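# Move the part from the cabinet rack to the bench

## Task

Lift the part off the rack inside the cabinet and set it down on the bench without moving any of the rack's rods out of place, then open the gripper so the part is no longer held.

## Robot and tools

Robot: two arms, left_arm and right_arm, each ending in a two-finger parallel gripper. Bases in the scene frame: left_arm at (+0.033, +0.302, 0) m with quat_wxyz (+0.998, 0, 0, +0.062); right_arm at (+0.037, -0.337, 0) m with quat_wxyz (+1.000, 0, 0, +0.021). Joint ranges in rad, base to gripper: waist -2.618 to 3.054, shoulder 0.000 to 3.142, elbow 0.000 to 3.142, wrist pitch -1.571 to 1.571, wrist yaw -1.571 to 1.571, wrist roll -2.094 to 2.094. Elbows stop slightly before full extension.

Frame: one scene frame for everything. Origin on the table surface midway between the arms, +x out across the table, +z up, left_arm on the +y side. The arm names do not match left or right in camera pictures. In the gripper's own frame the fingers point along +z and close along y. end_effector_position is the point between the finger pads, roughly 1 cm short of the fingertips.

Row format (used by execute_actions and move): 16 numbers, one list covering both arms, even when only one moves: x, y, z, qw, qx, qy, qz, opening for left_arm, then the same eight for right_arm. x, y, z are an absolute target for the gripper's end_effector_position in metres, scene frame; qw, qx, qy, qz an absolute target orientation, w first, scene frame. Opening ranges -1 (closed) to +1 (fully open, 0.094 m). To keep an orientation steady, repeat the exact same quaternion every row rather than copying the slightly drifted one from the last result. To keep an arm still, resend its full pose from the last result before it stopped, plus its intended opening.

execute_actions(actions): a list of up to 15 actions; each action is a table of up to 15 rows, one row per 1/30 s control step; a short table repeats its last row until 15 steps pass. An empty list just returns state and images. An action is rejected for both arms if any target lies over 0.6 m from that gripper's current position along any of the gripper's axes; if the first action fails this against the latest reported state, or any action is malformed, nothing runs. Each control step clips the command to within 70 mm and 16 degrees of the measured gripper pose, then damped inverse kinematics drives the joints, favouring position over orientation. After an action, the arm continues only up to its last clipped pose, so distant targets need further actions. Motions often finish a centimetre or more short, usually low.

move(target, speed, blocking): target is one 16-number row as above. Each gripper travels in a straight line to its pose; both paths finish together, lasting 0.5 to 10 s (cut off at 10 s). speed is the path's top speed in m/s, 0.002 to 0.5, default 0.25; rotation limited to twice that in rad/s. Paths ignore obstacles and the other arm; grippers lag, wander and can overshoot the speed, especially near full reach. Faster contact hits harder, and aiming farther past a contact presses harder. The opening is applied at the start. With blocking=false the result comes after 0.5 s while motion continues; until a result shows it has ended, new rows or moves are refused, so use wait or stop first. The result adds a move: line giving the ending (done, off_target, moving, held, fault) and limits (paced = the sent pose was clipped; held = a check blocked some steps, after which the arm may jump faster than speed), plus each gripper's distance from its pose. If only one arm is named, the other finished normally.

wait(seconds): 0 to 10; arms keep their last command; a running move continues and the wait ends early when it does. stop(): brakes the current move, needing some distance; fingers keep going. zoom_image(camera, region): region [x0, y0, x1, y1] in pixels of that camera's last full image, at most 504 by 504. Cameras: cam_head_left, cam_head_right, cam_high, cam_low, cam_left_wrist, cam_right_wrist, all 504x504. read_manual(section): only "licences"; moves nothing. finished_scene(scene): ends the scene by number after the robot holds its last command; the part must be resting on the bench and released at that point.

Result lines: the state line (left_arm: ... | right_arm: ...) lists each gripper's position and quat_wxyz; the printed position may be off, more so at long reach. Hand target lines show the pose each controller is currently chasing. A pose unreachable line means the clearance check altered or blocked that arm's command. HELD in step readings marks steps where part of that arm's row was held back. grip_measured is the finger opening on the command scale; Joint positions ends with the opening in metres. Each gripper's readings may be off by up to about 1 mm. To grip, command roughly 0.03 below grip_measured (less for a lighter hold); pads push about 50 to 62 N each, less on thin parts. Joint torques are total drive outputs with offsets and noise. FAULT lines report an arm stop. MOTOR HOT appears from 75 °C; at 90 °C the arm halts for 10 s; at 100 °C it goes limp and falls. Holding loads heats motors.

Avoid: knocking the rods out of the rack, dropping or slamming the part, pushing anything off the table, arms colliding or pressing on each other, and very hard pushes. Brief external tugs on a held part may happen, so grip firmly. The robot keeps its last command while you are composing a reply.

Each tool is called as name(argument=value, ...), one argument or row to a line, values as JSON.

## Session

execute_actions(
  actions=[],
)

Scene clock: 0.00 s.
left_arm: end_effector_position=(+0.3444, +0.3635, +0.3561) grip_measured=+1.000 end_effector_quat_wxyz=(+0.133, +0.785, -0.340, +0.500) | right_arm: end_effector_position=(+0.2981, +0.2232, +0.3622) grip_measured=+1.000 end_effector_quat_wxyz=(-0.498, +0.598, -0.367, +0.510)
Joint positions: left_arm=[ 0.579  1.499  1.766 -1.477  1.051 -1.833  0.094] | right_arm=[ 1.359  2.383  2.368  0.055  1.178 -1.855  0.094]
Joint velocities: left_arm=[ 0.012 -0.007  0.002 -0.066 -0.037 -0.007  0.   ] | right_arm=[ 0.007  0.007 -0.002  0.037  0.037  0.022  0.   ]
Joint torques (N m, as the arm reports them, + toward a larger angle): no reading
Hand target (left_arm): +0.343, +0.361, +0.365; +0.125, +0.777, -0.347, +0.510
Hand target (right_arm): +0.298, +0.222, +0.366; -0.500, +0.597, -0.368, +0.508

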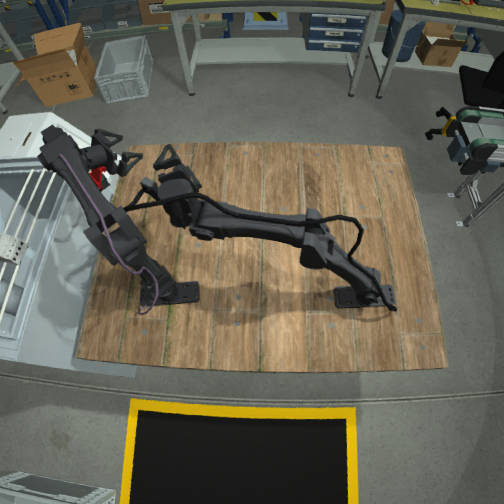

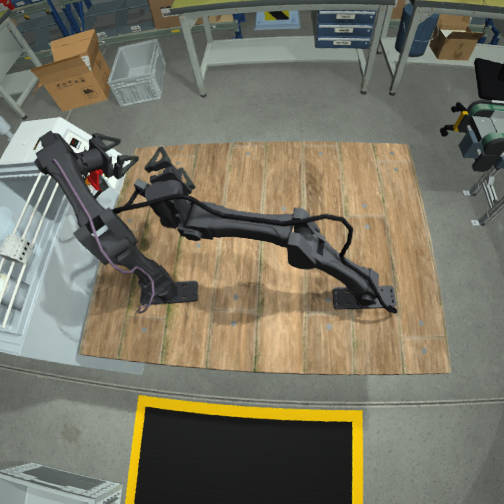

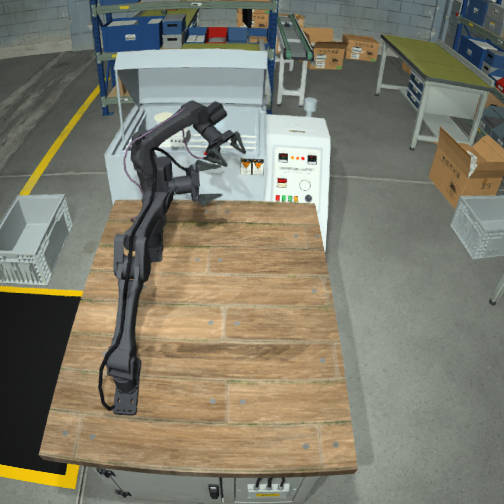

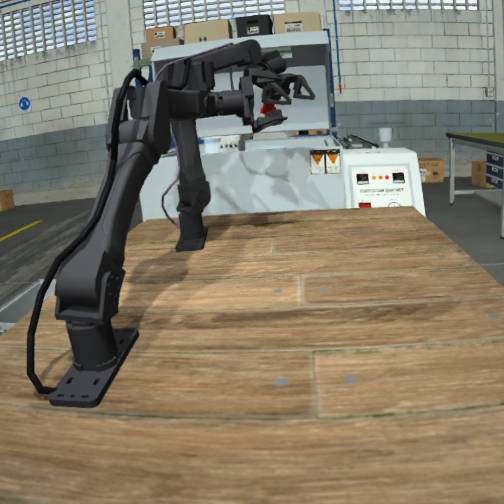

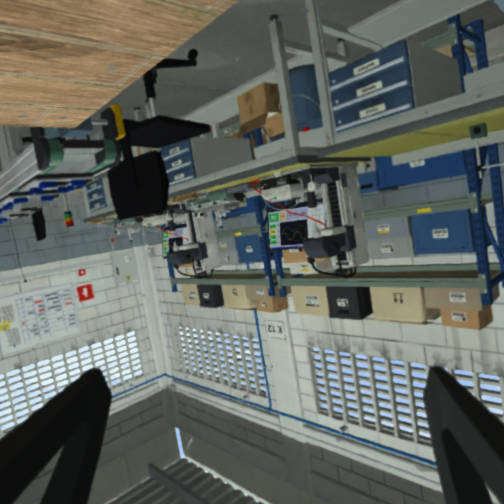

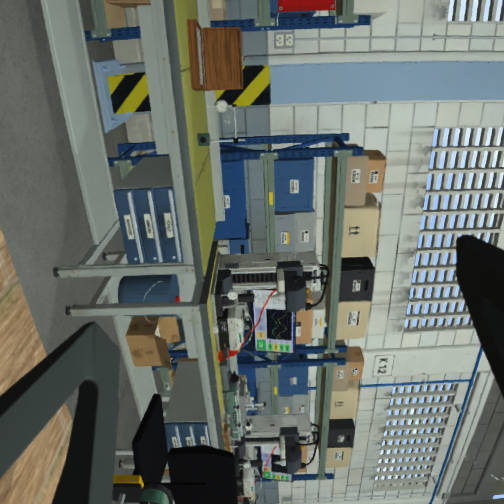

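move(
  target=[0.10,0.72,0.36,-0.3,0.64,-0.64,-0.3,1, 0.30,-0.12,0.30,-0.500,0.597,-0.368,0.508,1],
  speed=0.25,
)

Scene clock: 9.47 s.
left_arm: end_effector_position=(+0.1109, +0.7243, +0.3408) grip_measured=+1.000 end_effector_quat_wxyz=(+0.276, -0.643, +0.655, +0.284) | right_arm: end_effector_position=(+0.3001, -0.1146, +0.3055) grip_measured=+1.000 end_effector_quat_wxyz=(-0.500, +0.595, -0.366, +0.511)
Joint positions: left_arm=[ 1.183  1.635  1.937 -1.076 -0.195 -0.164  0.094] | right_arm=[ 1.067  1.036  0.608  0.464  0.886 -1.844  0.094]
Joint velocities: left_arm=[ 0.017  0.012  0.017 -0.037  0.051  0.037  0.   ] | right_arm=[ 0.002 -0.012 -0.002 -0.066 -0.051 -0.066  0.   ]
Joint torques (N m, as the arm reports them, + toward a larger angle): left_arm=[ 0.71 -8.46  5.63  2.03 -0.06  0.05] | right_arm=[-0.73 -3.81  6.05  1.61 -0.14  0.12]
Hand target (left_arm): +0.106, +0.723, +0.358; -0.299, +0.638, -0.643, -0.301
Hand target (right_arm): +0.300, -0.119, +0.302; -0.500, +0.597, -0.368, +0.508
Off the commanded pose (left_arm): 0.022 m, 4 deg.
Off the commanded pose (right_arm): 0.008 m, 0 deg.
move: off_target (left_arm); limits=paced

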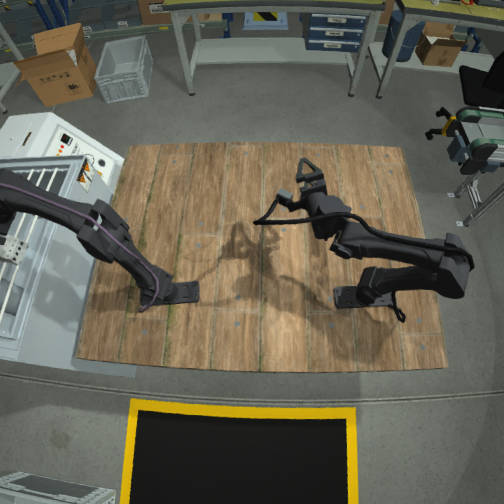

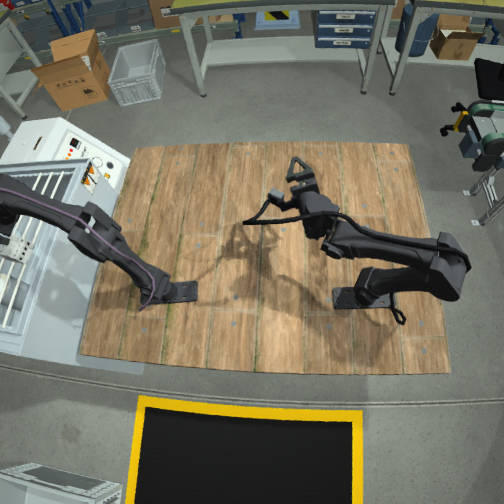

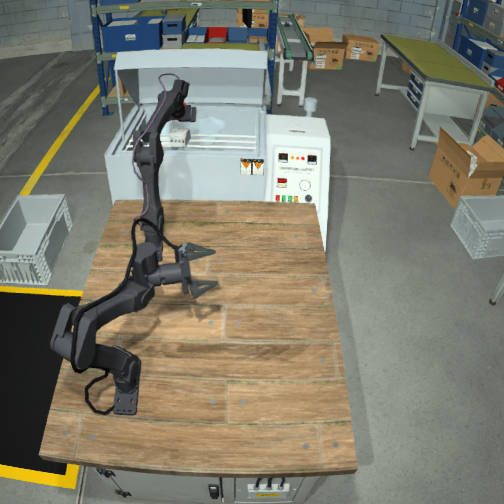

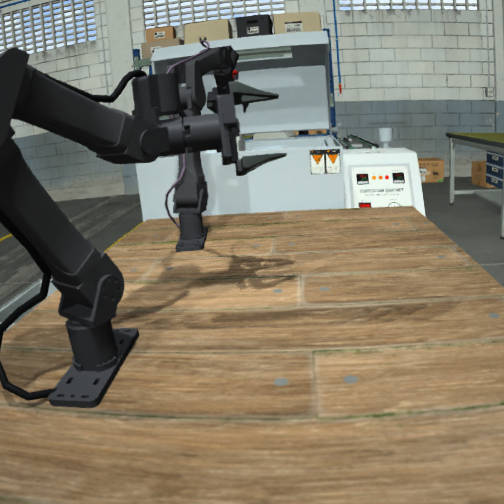

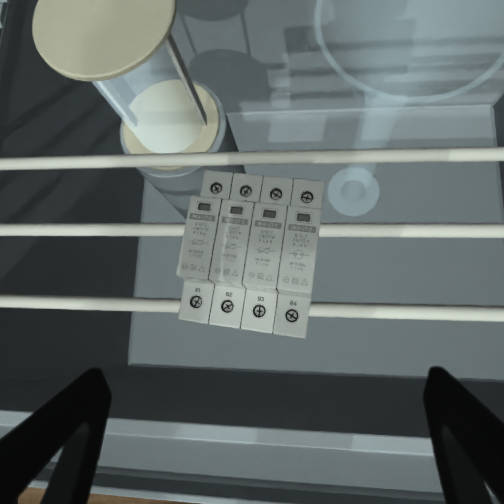

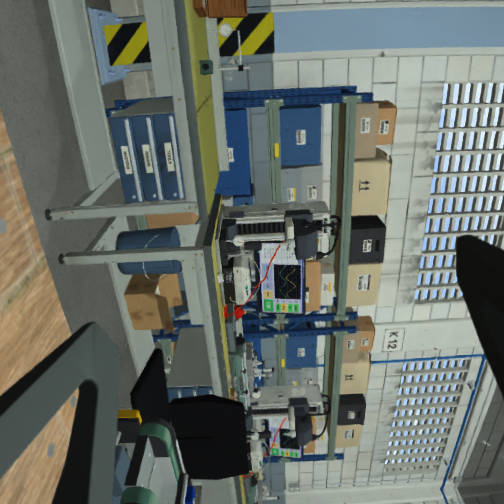

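move(
  target=[0.087,0.742,0.288,-0.2915,0.600,-0.702,-0.249,1, 0.30,-0.12,0.30,-0.500,0.597,-0.368,0.508,1],
  speed=0.08,
)

Scene clock: 18.40 s.
left_arm: end_effector_position=(+0.0889, +0.7406, +0.2714) grip_measured=+1.000 end_effector_quat_wxyz=(+0.270, -0.609, +0.710, +0.231) | right_arm: end_effector_position=(+0.3008, -0.1149, +0.3055) grip_measured=+1.000 end_effector_quat_wxyz=(-0.500, +0.595, -0.366, +0.511)
Joint positions: left_arm=[ 1.328  1.635  1.698 -0.909  0.024  0.025  0.094] | right_arm=[ 1.063  1.036  0.608  0.464  0.881 -1.844  0.094]
Joint velocities: left_arm=[-0.022  0.002  0.012 -0.051  0.007  0.007  0.   ] | right_arm=[ 0.007  0.007  0.007  0.037 -0.007 -0.037  0.   ]
Joint torques (N m, as the arm reports them, + toward a larger angle): left_arm=[ 0.47 -8.75  6.41  1.94  0.11  0.04] | right_arm=[-0.74 -3.89  5.44  1.71 -0.12  0.12]
Hand target (left_arm): +0.087, +0.741, +0.288; +0.292, -0.600, +0.702, +0.249
Hand target (right_arm): +0.300, -0.120, +0.300; -0.500, +0.597, -0.368, +0.508
Off the commanded pose (left_arm): 0.017 m, 4 deg.
Off the commanded pose (right_arm): 0.008 m, 0 deg.
move: off_target (left_arm)

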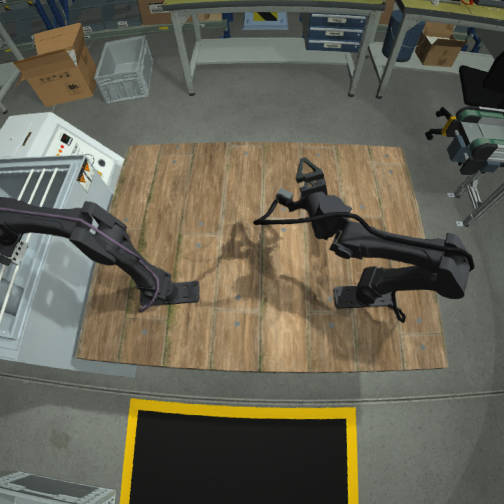

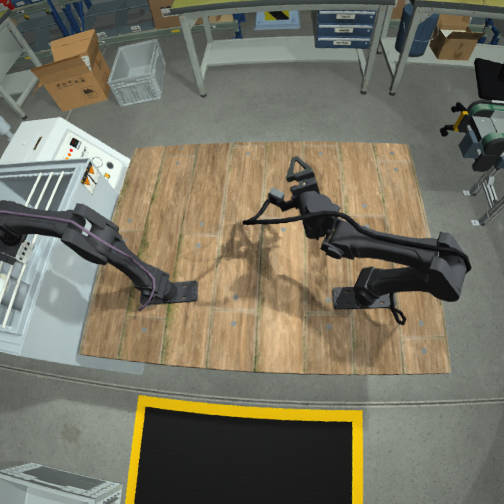

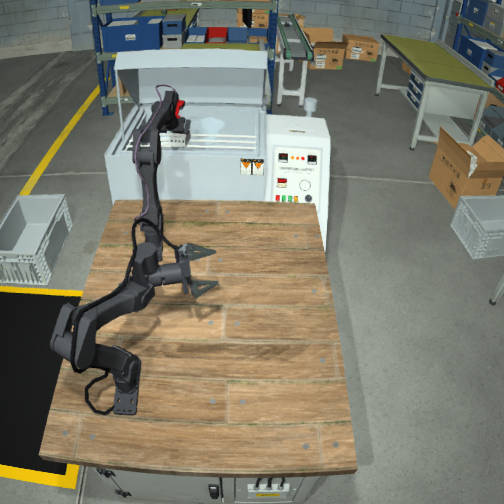

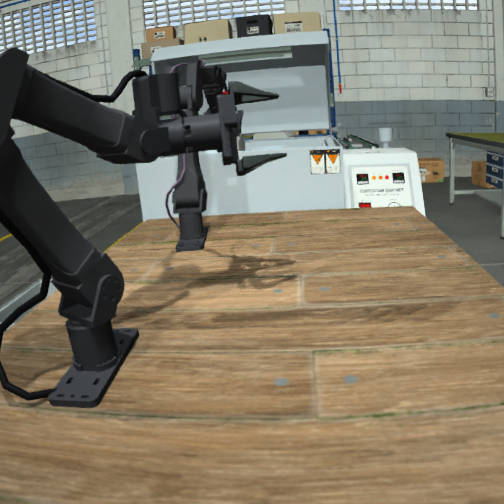

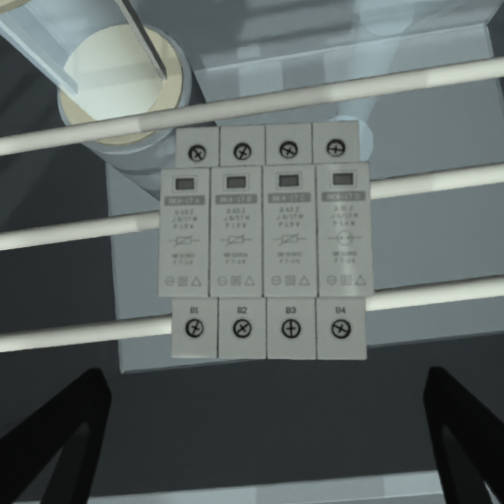

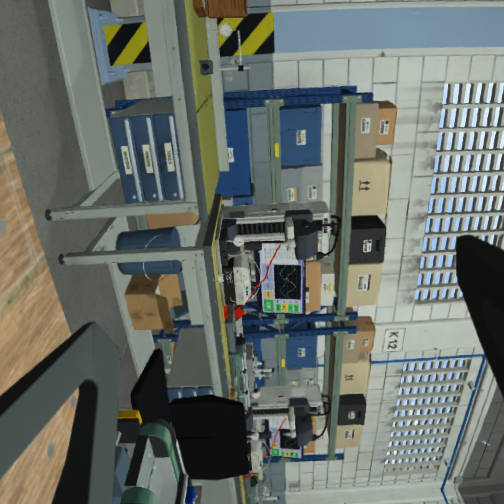

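move(
  target=[0.092,0.781,0.232,-0.2915,0.600,-0.702,-0.249,1, 0.30,-0.12,0.30,-0.500,0.597,-0.368,0.508,1],
  speed=0.05,
)

Scene clock: 22.37 s.
left_arm: end_effector_position=(+0.0933, +0.7749, +0.2274) grip_measured=+1.000 end_effector_quat_wxyz=(+0.279, -0.605, +0.707, +0.239) | right_arm: end_effector_position=(+0.3008, -0.1149, +0.3055) grip_measured=+1.000 end_effector_quat_wxyz=(-0.500, +0.595, -0.366, +0.511)
Joint positions: left_arm=[ 1.328  1.71   1.584 -0.693  0.025  0.026  0.094] | right_arm=[ 1.063  1.036  0.608  0.464  0.881 -1.844  0.094]
Joint velocities: left_arm=[-0.007  0.002 -0.002  0.022  0.007 -0.051  0.   ] | right_arm=[-0.002 -0.017 -0.037  0.007 -0.037  0.11   0.   ]
Joint torques (N m, as the arm reports them, + toward a larger angle): left_arm=[ 0.33 -7.62  6.88  2.01  0.07  0.02] | right_arm=[-0.74 -3.89  5.43  1.71 -0.13  0.12]
Hand target (left_arm): +0.092, +0.780, +0.232; +0.291, -0.600, +0.702, +0.249
Hand target (right_arm): +0.300, -0.120, +0.300; -0.500, +0.597, -0.368, +0.508
Off the commanded pose (left_arm): 0.008 m, 2 deg.
Off the commanded pose (right_arm): 0.008 m, 0 deg.
move: done

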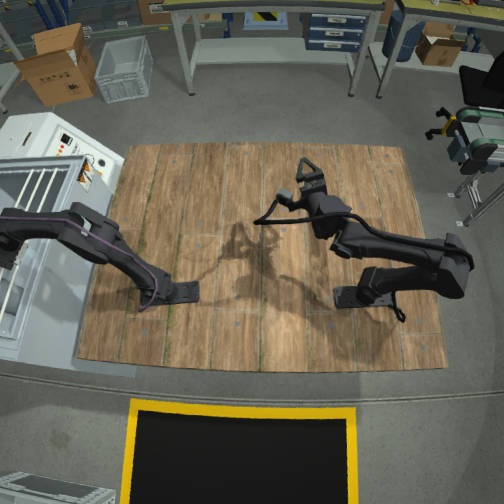

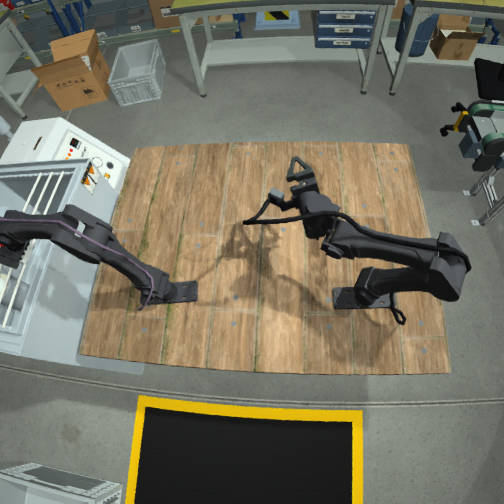

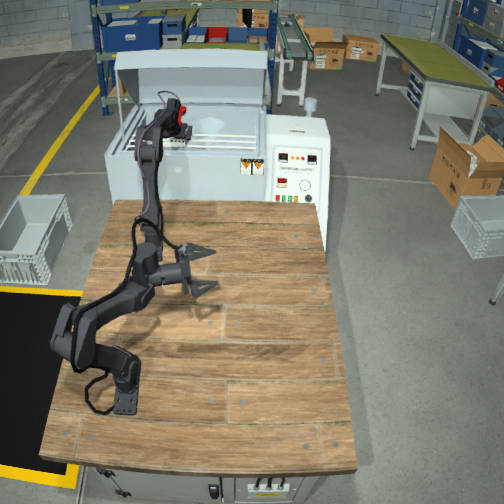

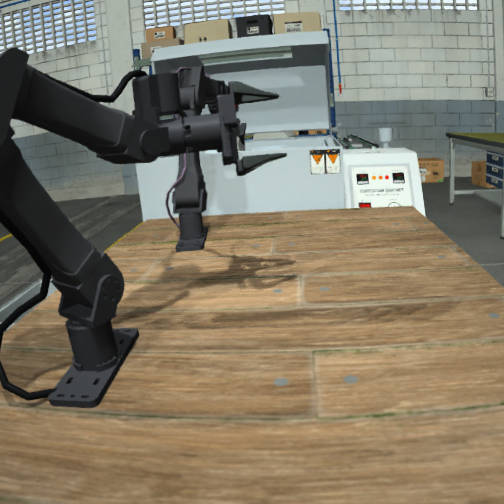

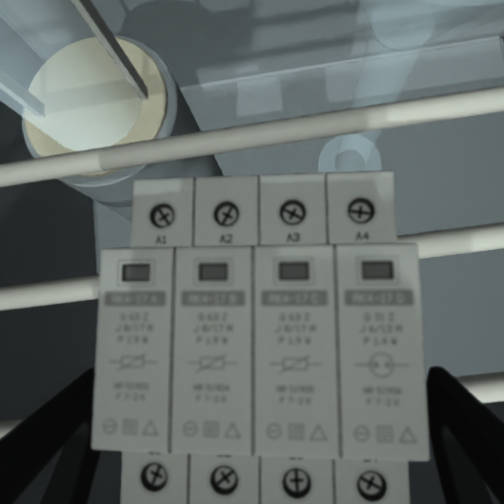

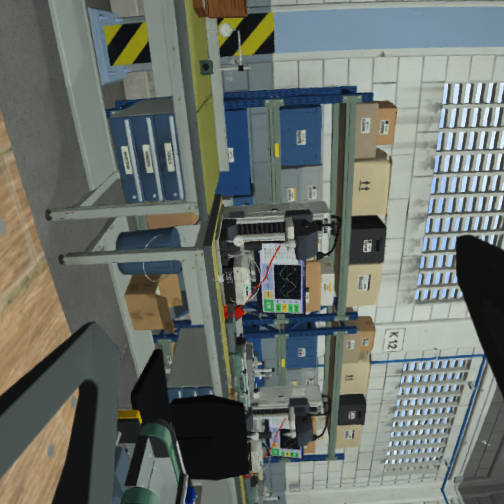

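move(
  target=[0.092,0.783,0.225,-0.2915,0.600,-0.702,-0.249,0.7, 0.30,-0.12,0.30,-0.500,0.597,-0.368,0.508,1],
  speed=0.03,
)

move(
  target=[0.092,0.783,0.225,-0.2915,0.600,-0.702,-0.249,0.48, 0.30,-0.12,0.30,-0.500,0.597,-0.368,0.508,1],
  speed=0.03,
)

Scene clock: 27.40 s.
left_arm: end_effector_position=(+0.0935, +0.7762, +0.2229) grip_measured=+0.703 end_effector_quat_wxyz=(+0.281, -0.604, +0.706, +0.240) | right_arm: end_effector_position=(+0.3008, -0.1149, +0.3055) grip_measured=+1.000 end_effector_quat_wxyz=(-0.500, +0.595, -0.366, +0.511)
Joint positions: left_arm=[ 1.328  1.71   1.564 -0.668  0.025  0.027  0.08 ] | right_arm=[ 1.063  1.036  0.608  0.464  0.881 -1.844  0.094]
Joint velocities: left_arm=[-0.012  0.002 -0.007  0.051  0.022 -0.066  0.   ] | right_arm=[-0.022  0.007 -0.002  0.022 -0.051 -0.066  0.   ]
Joint torques (N m, as the arm reports them, + toward a larger angle): left_arm=[ 0.49 -7.16  6.88  1.98  0.09  0.03] | right_arm=[-0.75 -3.9   5.44  1.71 -0.13  0.12]
Hand target (left_arm): +0.092, +0.783, +0.225; +0.291, -0.600, +0.702, +0.249
Hand target (right_arm): +0.300, -0.120, +0.300; -0.500, +0.597, -0.368, +0.508
Off the commanded pose (left_arm): 0.007 m, 2 deg.
Off the commanded pose (right_arm): 0.008 m, 0 deg.
move: done

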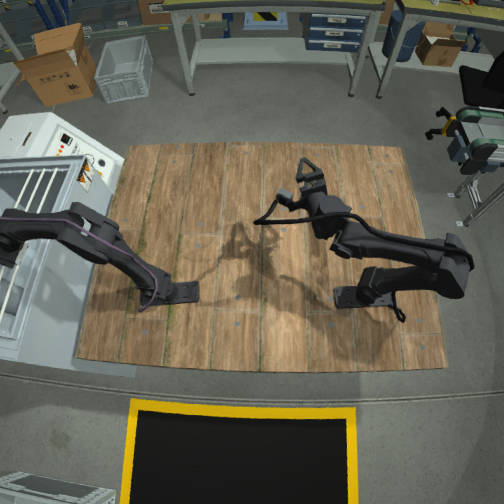

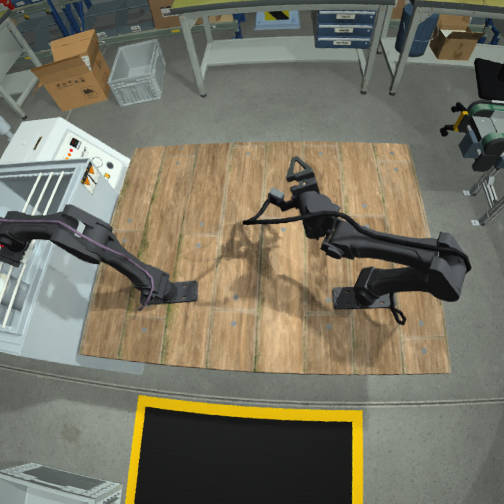

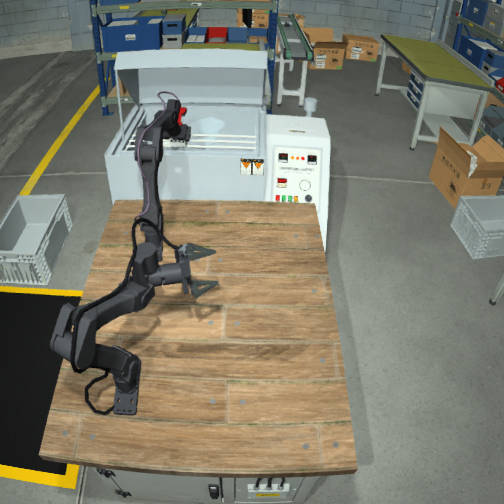

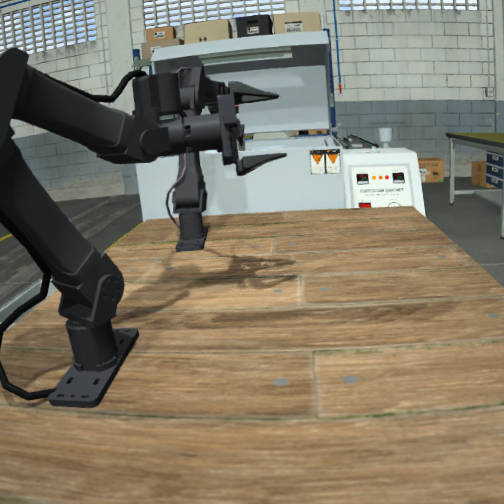

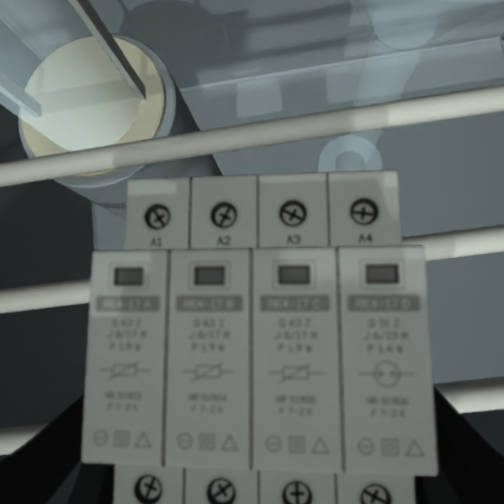

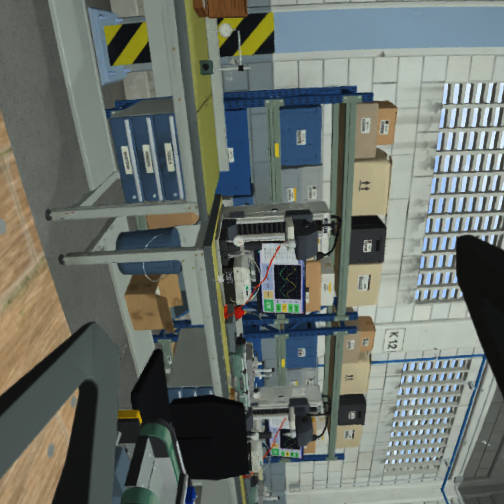

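Scene clock: 28.13 s.
left_arm: end_effector_position=(+0.0939, +0.7762, +0.2230) grip_measured=+0.520 end_effector_quat_wxyz=(+0.282, -0.604, +0.706, +0.240) | right_arm: end_effector_position=(+0.3008, -0.1149, +0.3055) grip_measured=+1.000 end_effector_quat_wxyz=(-0.500, +0.595, -0.366, +0.511)
Joint positions: left_arm=[ 1.328  1.71   1.564 -0.667  0.027  0.027  0.071] | right_arm=[ 1.063  1.036  0.608  0.464  0.881 -1.844  0.094]
Joint velocities: left_arm=[-0.002  0.002  0.007 -0.022 -0.037 -0.051  0.   ] | right_arm=[ 0.022 -0.017 -0.007 -0.022  0.037  0.037  0.   ]
Joint torques (N m, as the arm reports them, + toward a larger angle): left_arm=[ 0.46 -7.02  6.91  2.06  0.07  0.03] | right_arm=[-0.76 -3.89  5.43  1.71 -0.13  0.12]
Hand target (left_arm): +0.092, +0.783, +0.225; +0.291, -0.600, +0.702, +0.249
Hand target (right_arm): +0.300, -0.120, +0.300; -0.500, +0.597, -0.368, +0.508
Off the commanded pose (left_arm): 0.007 m, 2 deg.
Off the commanded pose (right_arm): 0.008 m, 0 deg.
move: done

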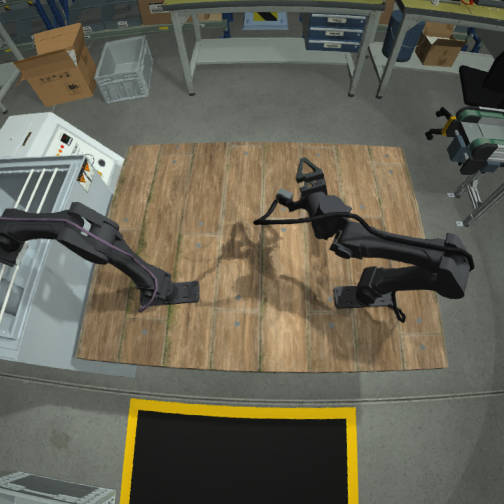

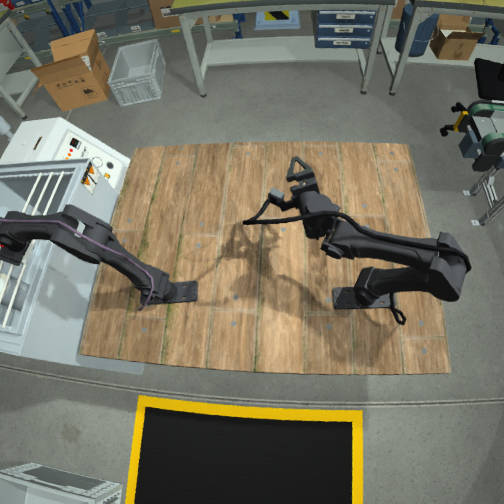

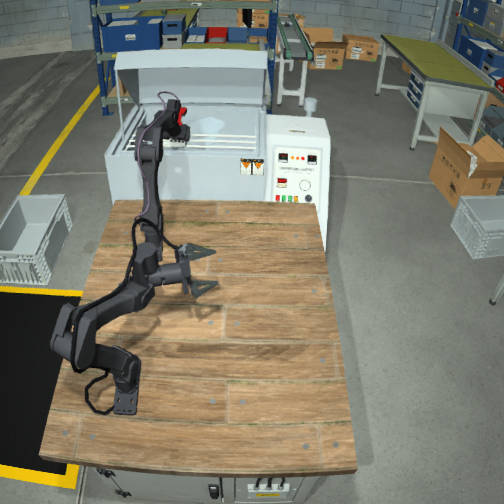

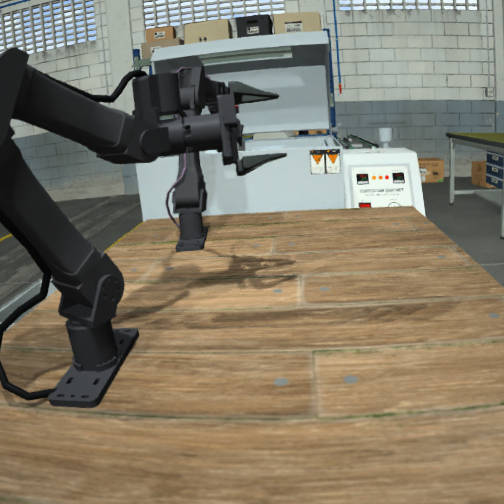

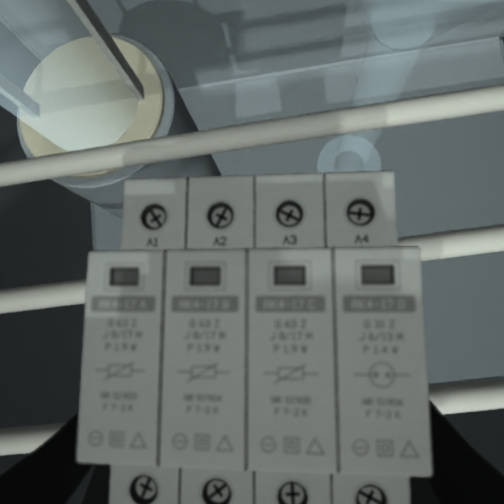

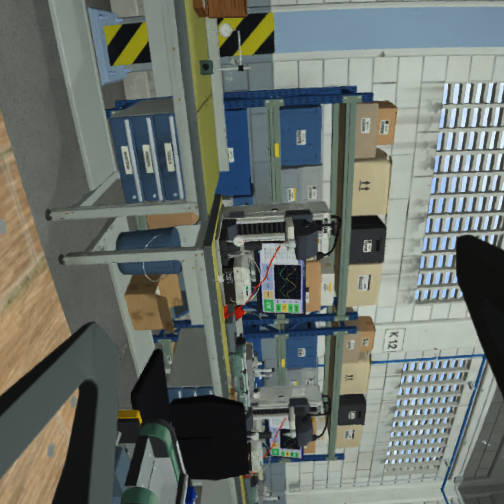

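move(
  target=[0.096,0.805,0.28,-0.3625,0.570,-0.668,-0.3095,0.48, 0.30,-0.12,0.30,-0.500,0.597,-0.368,0.508,1],
  speed=0.08,
)

move(
  target=[0.094,0.77,0.41,-0.3625,0.570,-0.668,-0.3095,0.48, 0.30,-0.12,0.30,-0.500,0.597,-0.368,0.508,1],
  speed=0.1,
)

Scene clock: 35.03 s.
left_arm: end_effector_position=(+0.0949, +0.7845, +0.2313) grip_measured=+0.520 end_effector_quat_wxyz=(+0.298, -0.598, +0.700, +0.254) | right_arm: end_effector_position=(+0.3008, -0.1149, +0.3055) grip_measured=+1.000 end_effector_quat_wxyz=(-0.500, +0.595, -0.366, +0.511)
Joint positions: left_arm=[ 1.328  1.71   1.564 -0.62   0.027  0.027  0.071] | right_arm=[ 1.063  1.036  0.608  0.464  0.881 -1.844  0.094]
Joint velocities: left_arm=[-0.002  0.002  0.022  0.037  0.066  0.037 -0.   ] | right_arm=[-0.027 -0.002  0.002 -0.022 -0.007 -0.022  0.   ]
Joint torques (N m, as the arm reports them, + toward a larger angle): left_arm=[  0.39 -10.43   8.12   2.94   0.11   0.01] | right_arm=[-0.75 -3.9   5.43  1.71 -0.13  0.12]
Hand target (left_arm): +0.096, +0.799, +0.281; +0.360, -0.571, +0.671, +0.309
Hand target (right_arm): +0.300, -0.120, +0.300; -0.500, +0.597, -0.368, +0.508
Off the commanded pose (left_arm): 0.053 m, 11 deg.
Off the commanded pose (right_arm): 0.008 m, 0 deg.
move: off_target (left_arm)

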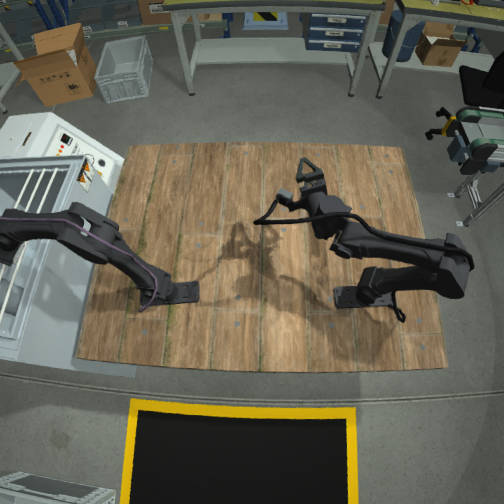

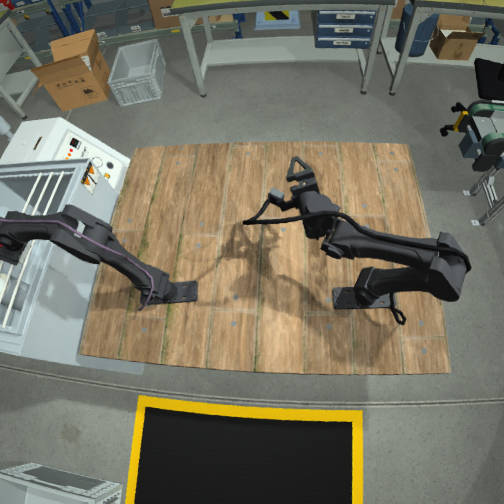

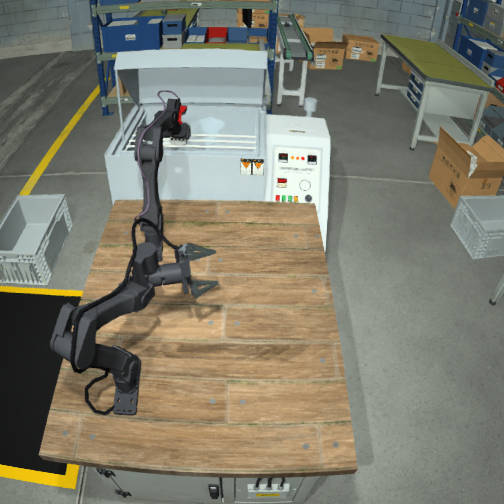

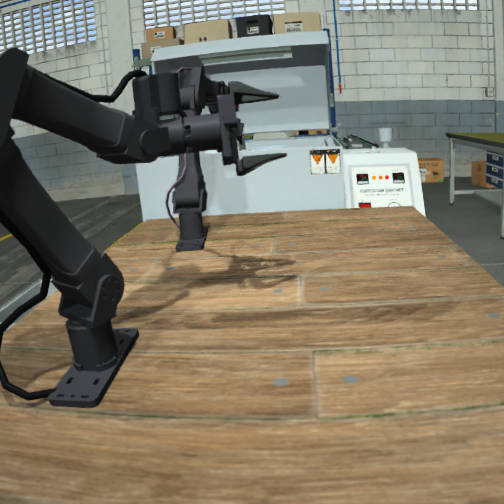

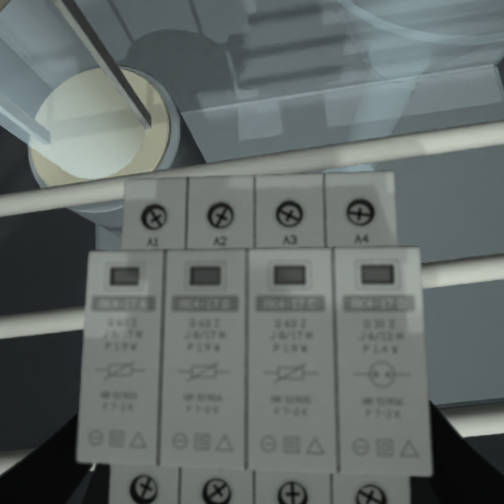

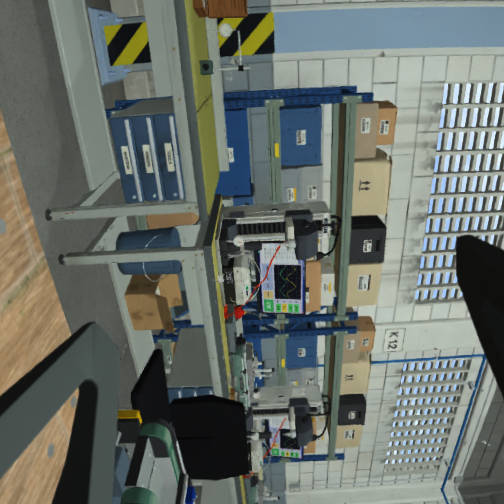

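Scene clock: 37.47 s.
left_arm: end_effector_position=(+0.0916, +0.7575, +0.3545) grip_measured=+0.520 end_effector_quat_wxyz=(+0.298, -0.597, +0.700, +0.255) | right_arm: end_effector_position=(+0.3008, -0.1149, +0.3055) grip_measured=+1.000 end_effector_quat_wxyz=(-0.500, +0.595, -0.366, +0.511)
Joint positions: left_arm=[ 1.328  1.792  2.191 -1.165  0.027  0.027  0.071] | right_arm=[ 1.063  1.036  0.608  0.464  0.881 -1.844  0.094]
Joint velocities: left_arm=[ 0.002 -0.007 -0.022 -0.007  0.095  0.066 -0.   ] | right_arm=[-0.002 -0.002  0.002 -0.022  0.007 -0.066  0.   ]
Joint torques (N m, as the arm reports them, + toward a larger angle): left_arm=[ 0.01 -8.95 11.57  2.66  0.08 -0.04] | right_arm=[-0.74 -3.89  5.43  1.71 -0.13  0.12]
Hand target (left_arm): +0.093, +0.764, +0.410; +0.362, -0.570, +0.669, +0.310
Hand target (right_arm): +0.300, -0.120, +0.300; -0.500, +0.597, -0.368, +0.508
Off the commanded pose (left_arm): 0.057 m, 11 deg.
Off the commanded pose (right_arm): 0.008 m, 0 deg.
move: off_target (left_arm)

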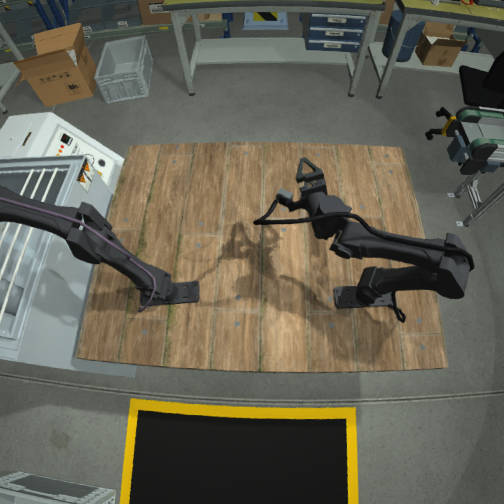

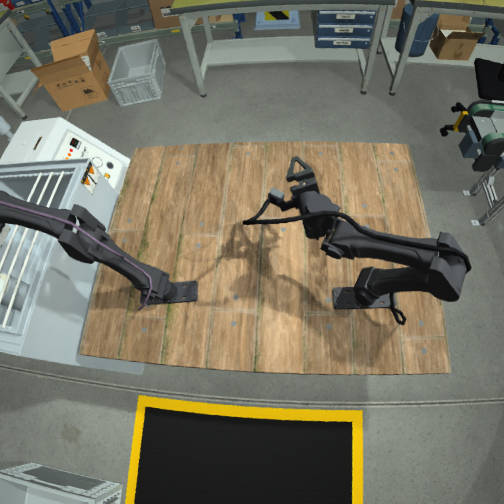

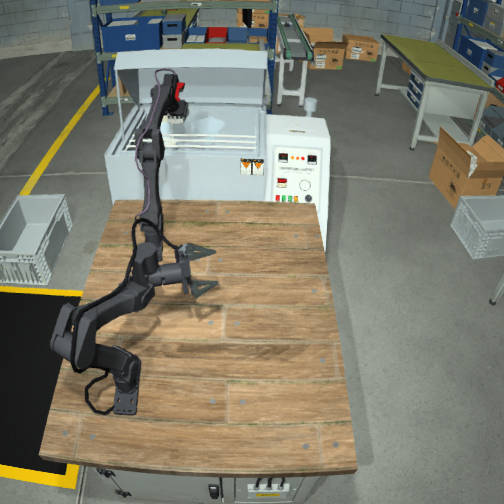

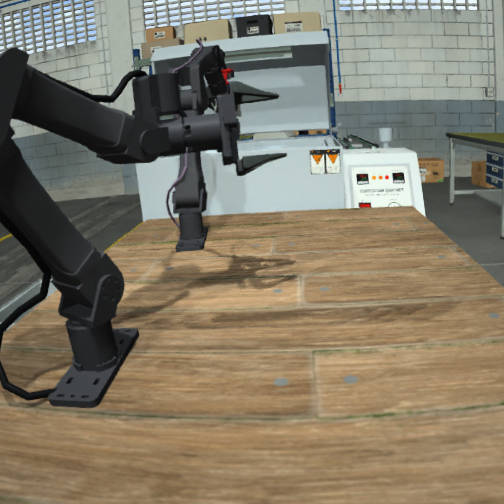

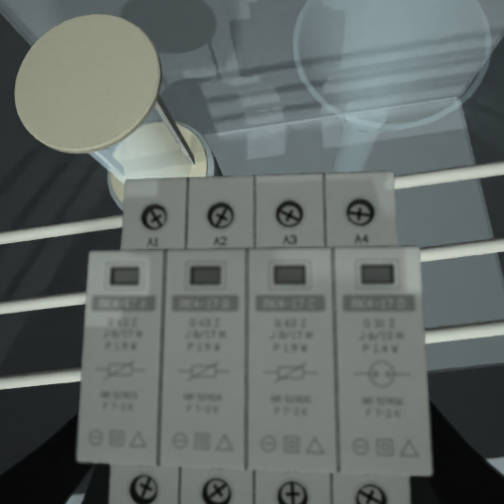

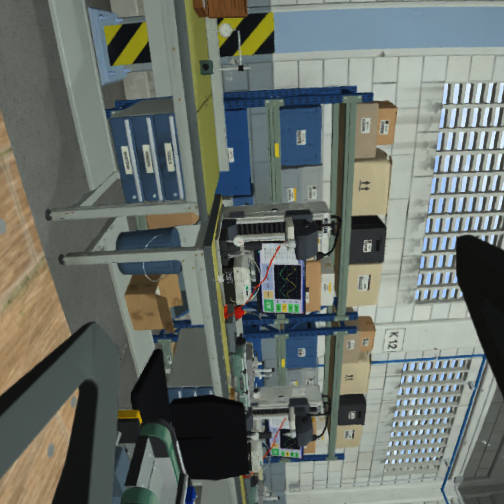

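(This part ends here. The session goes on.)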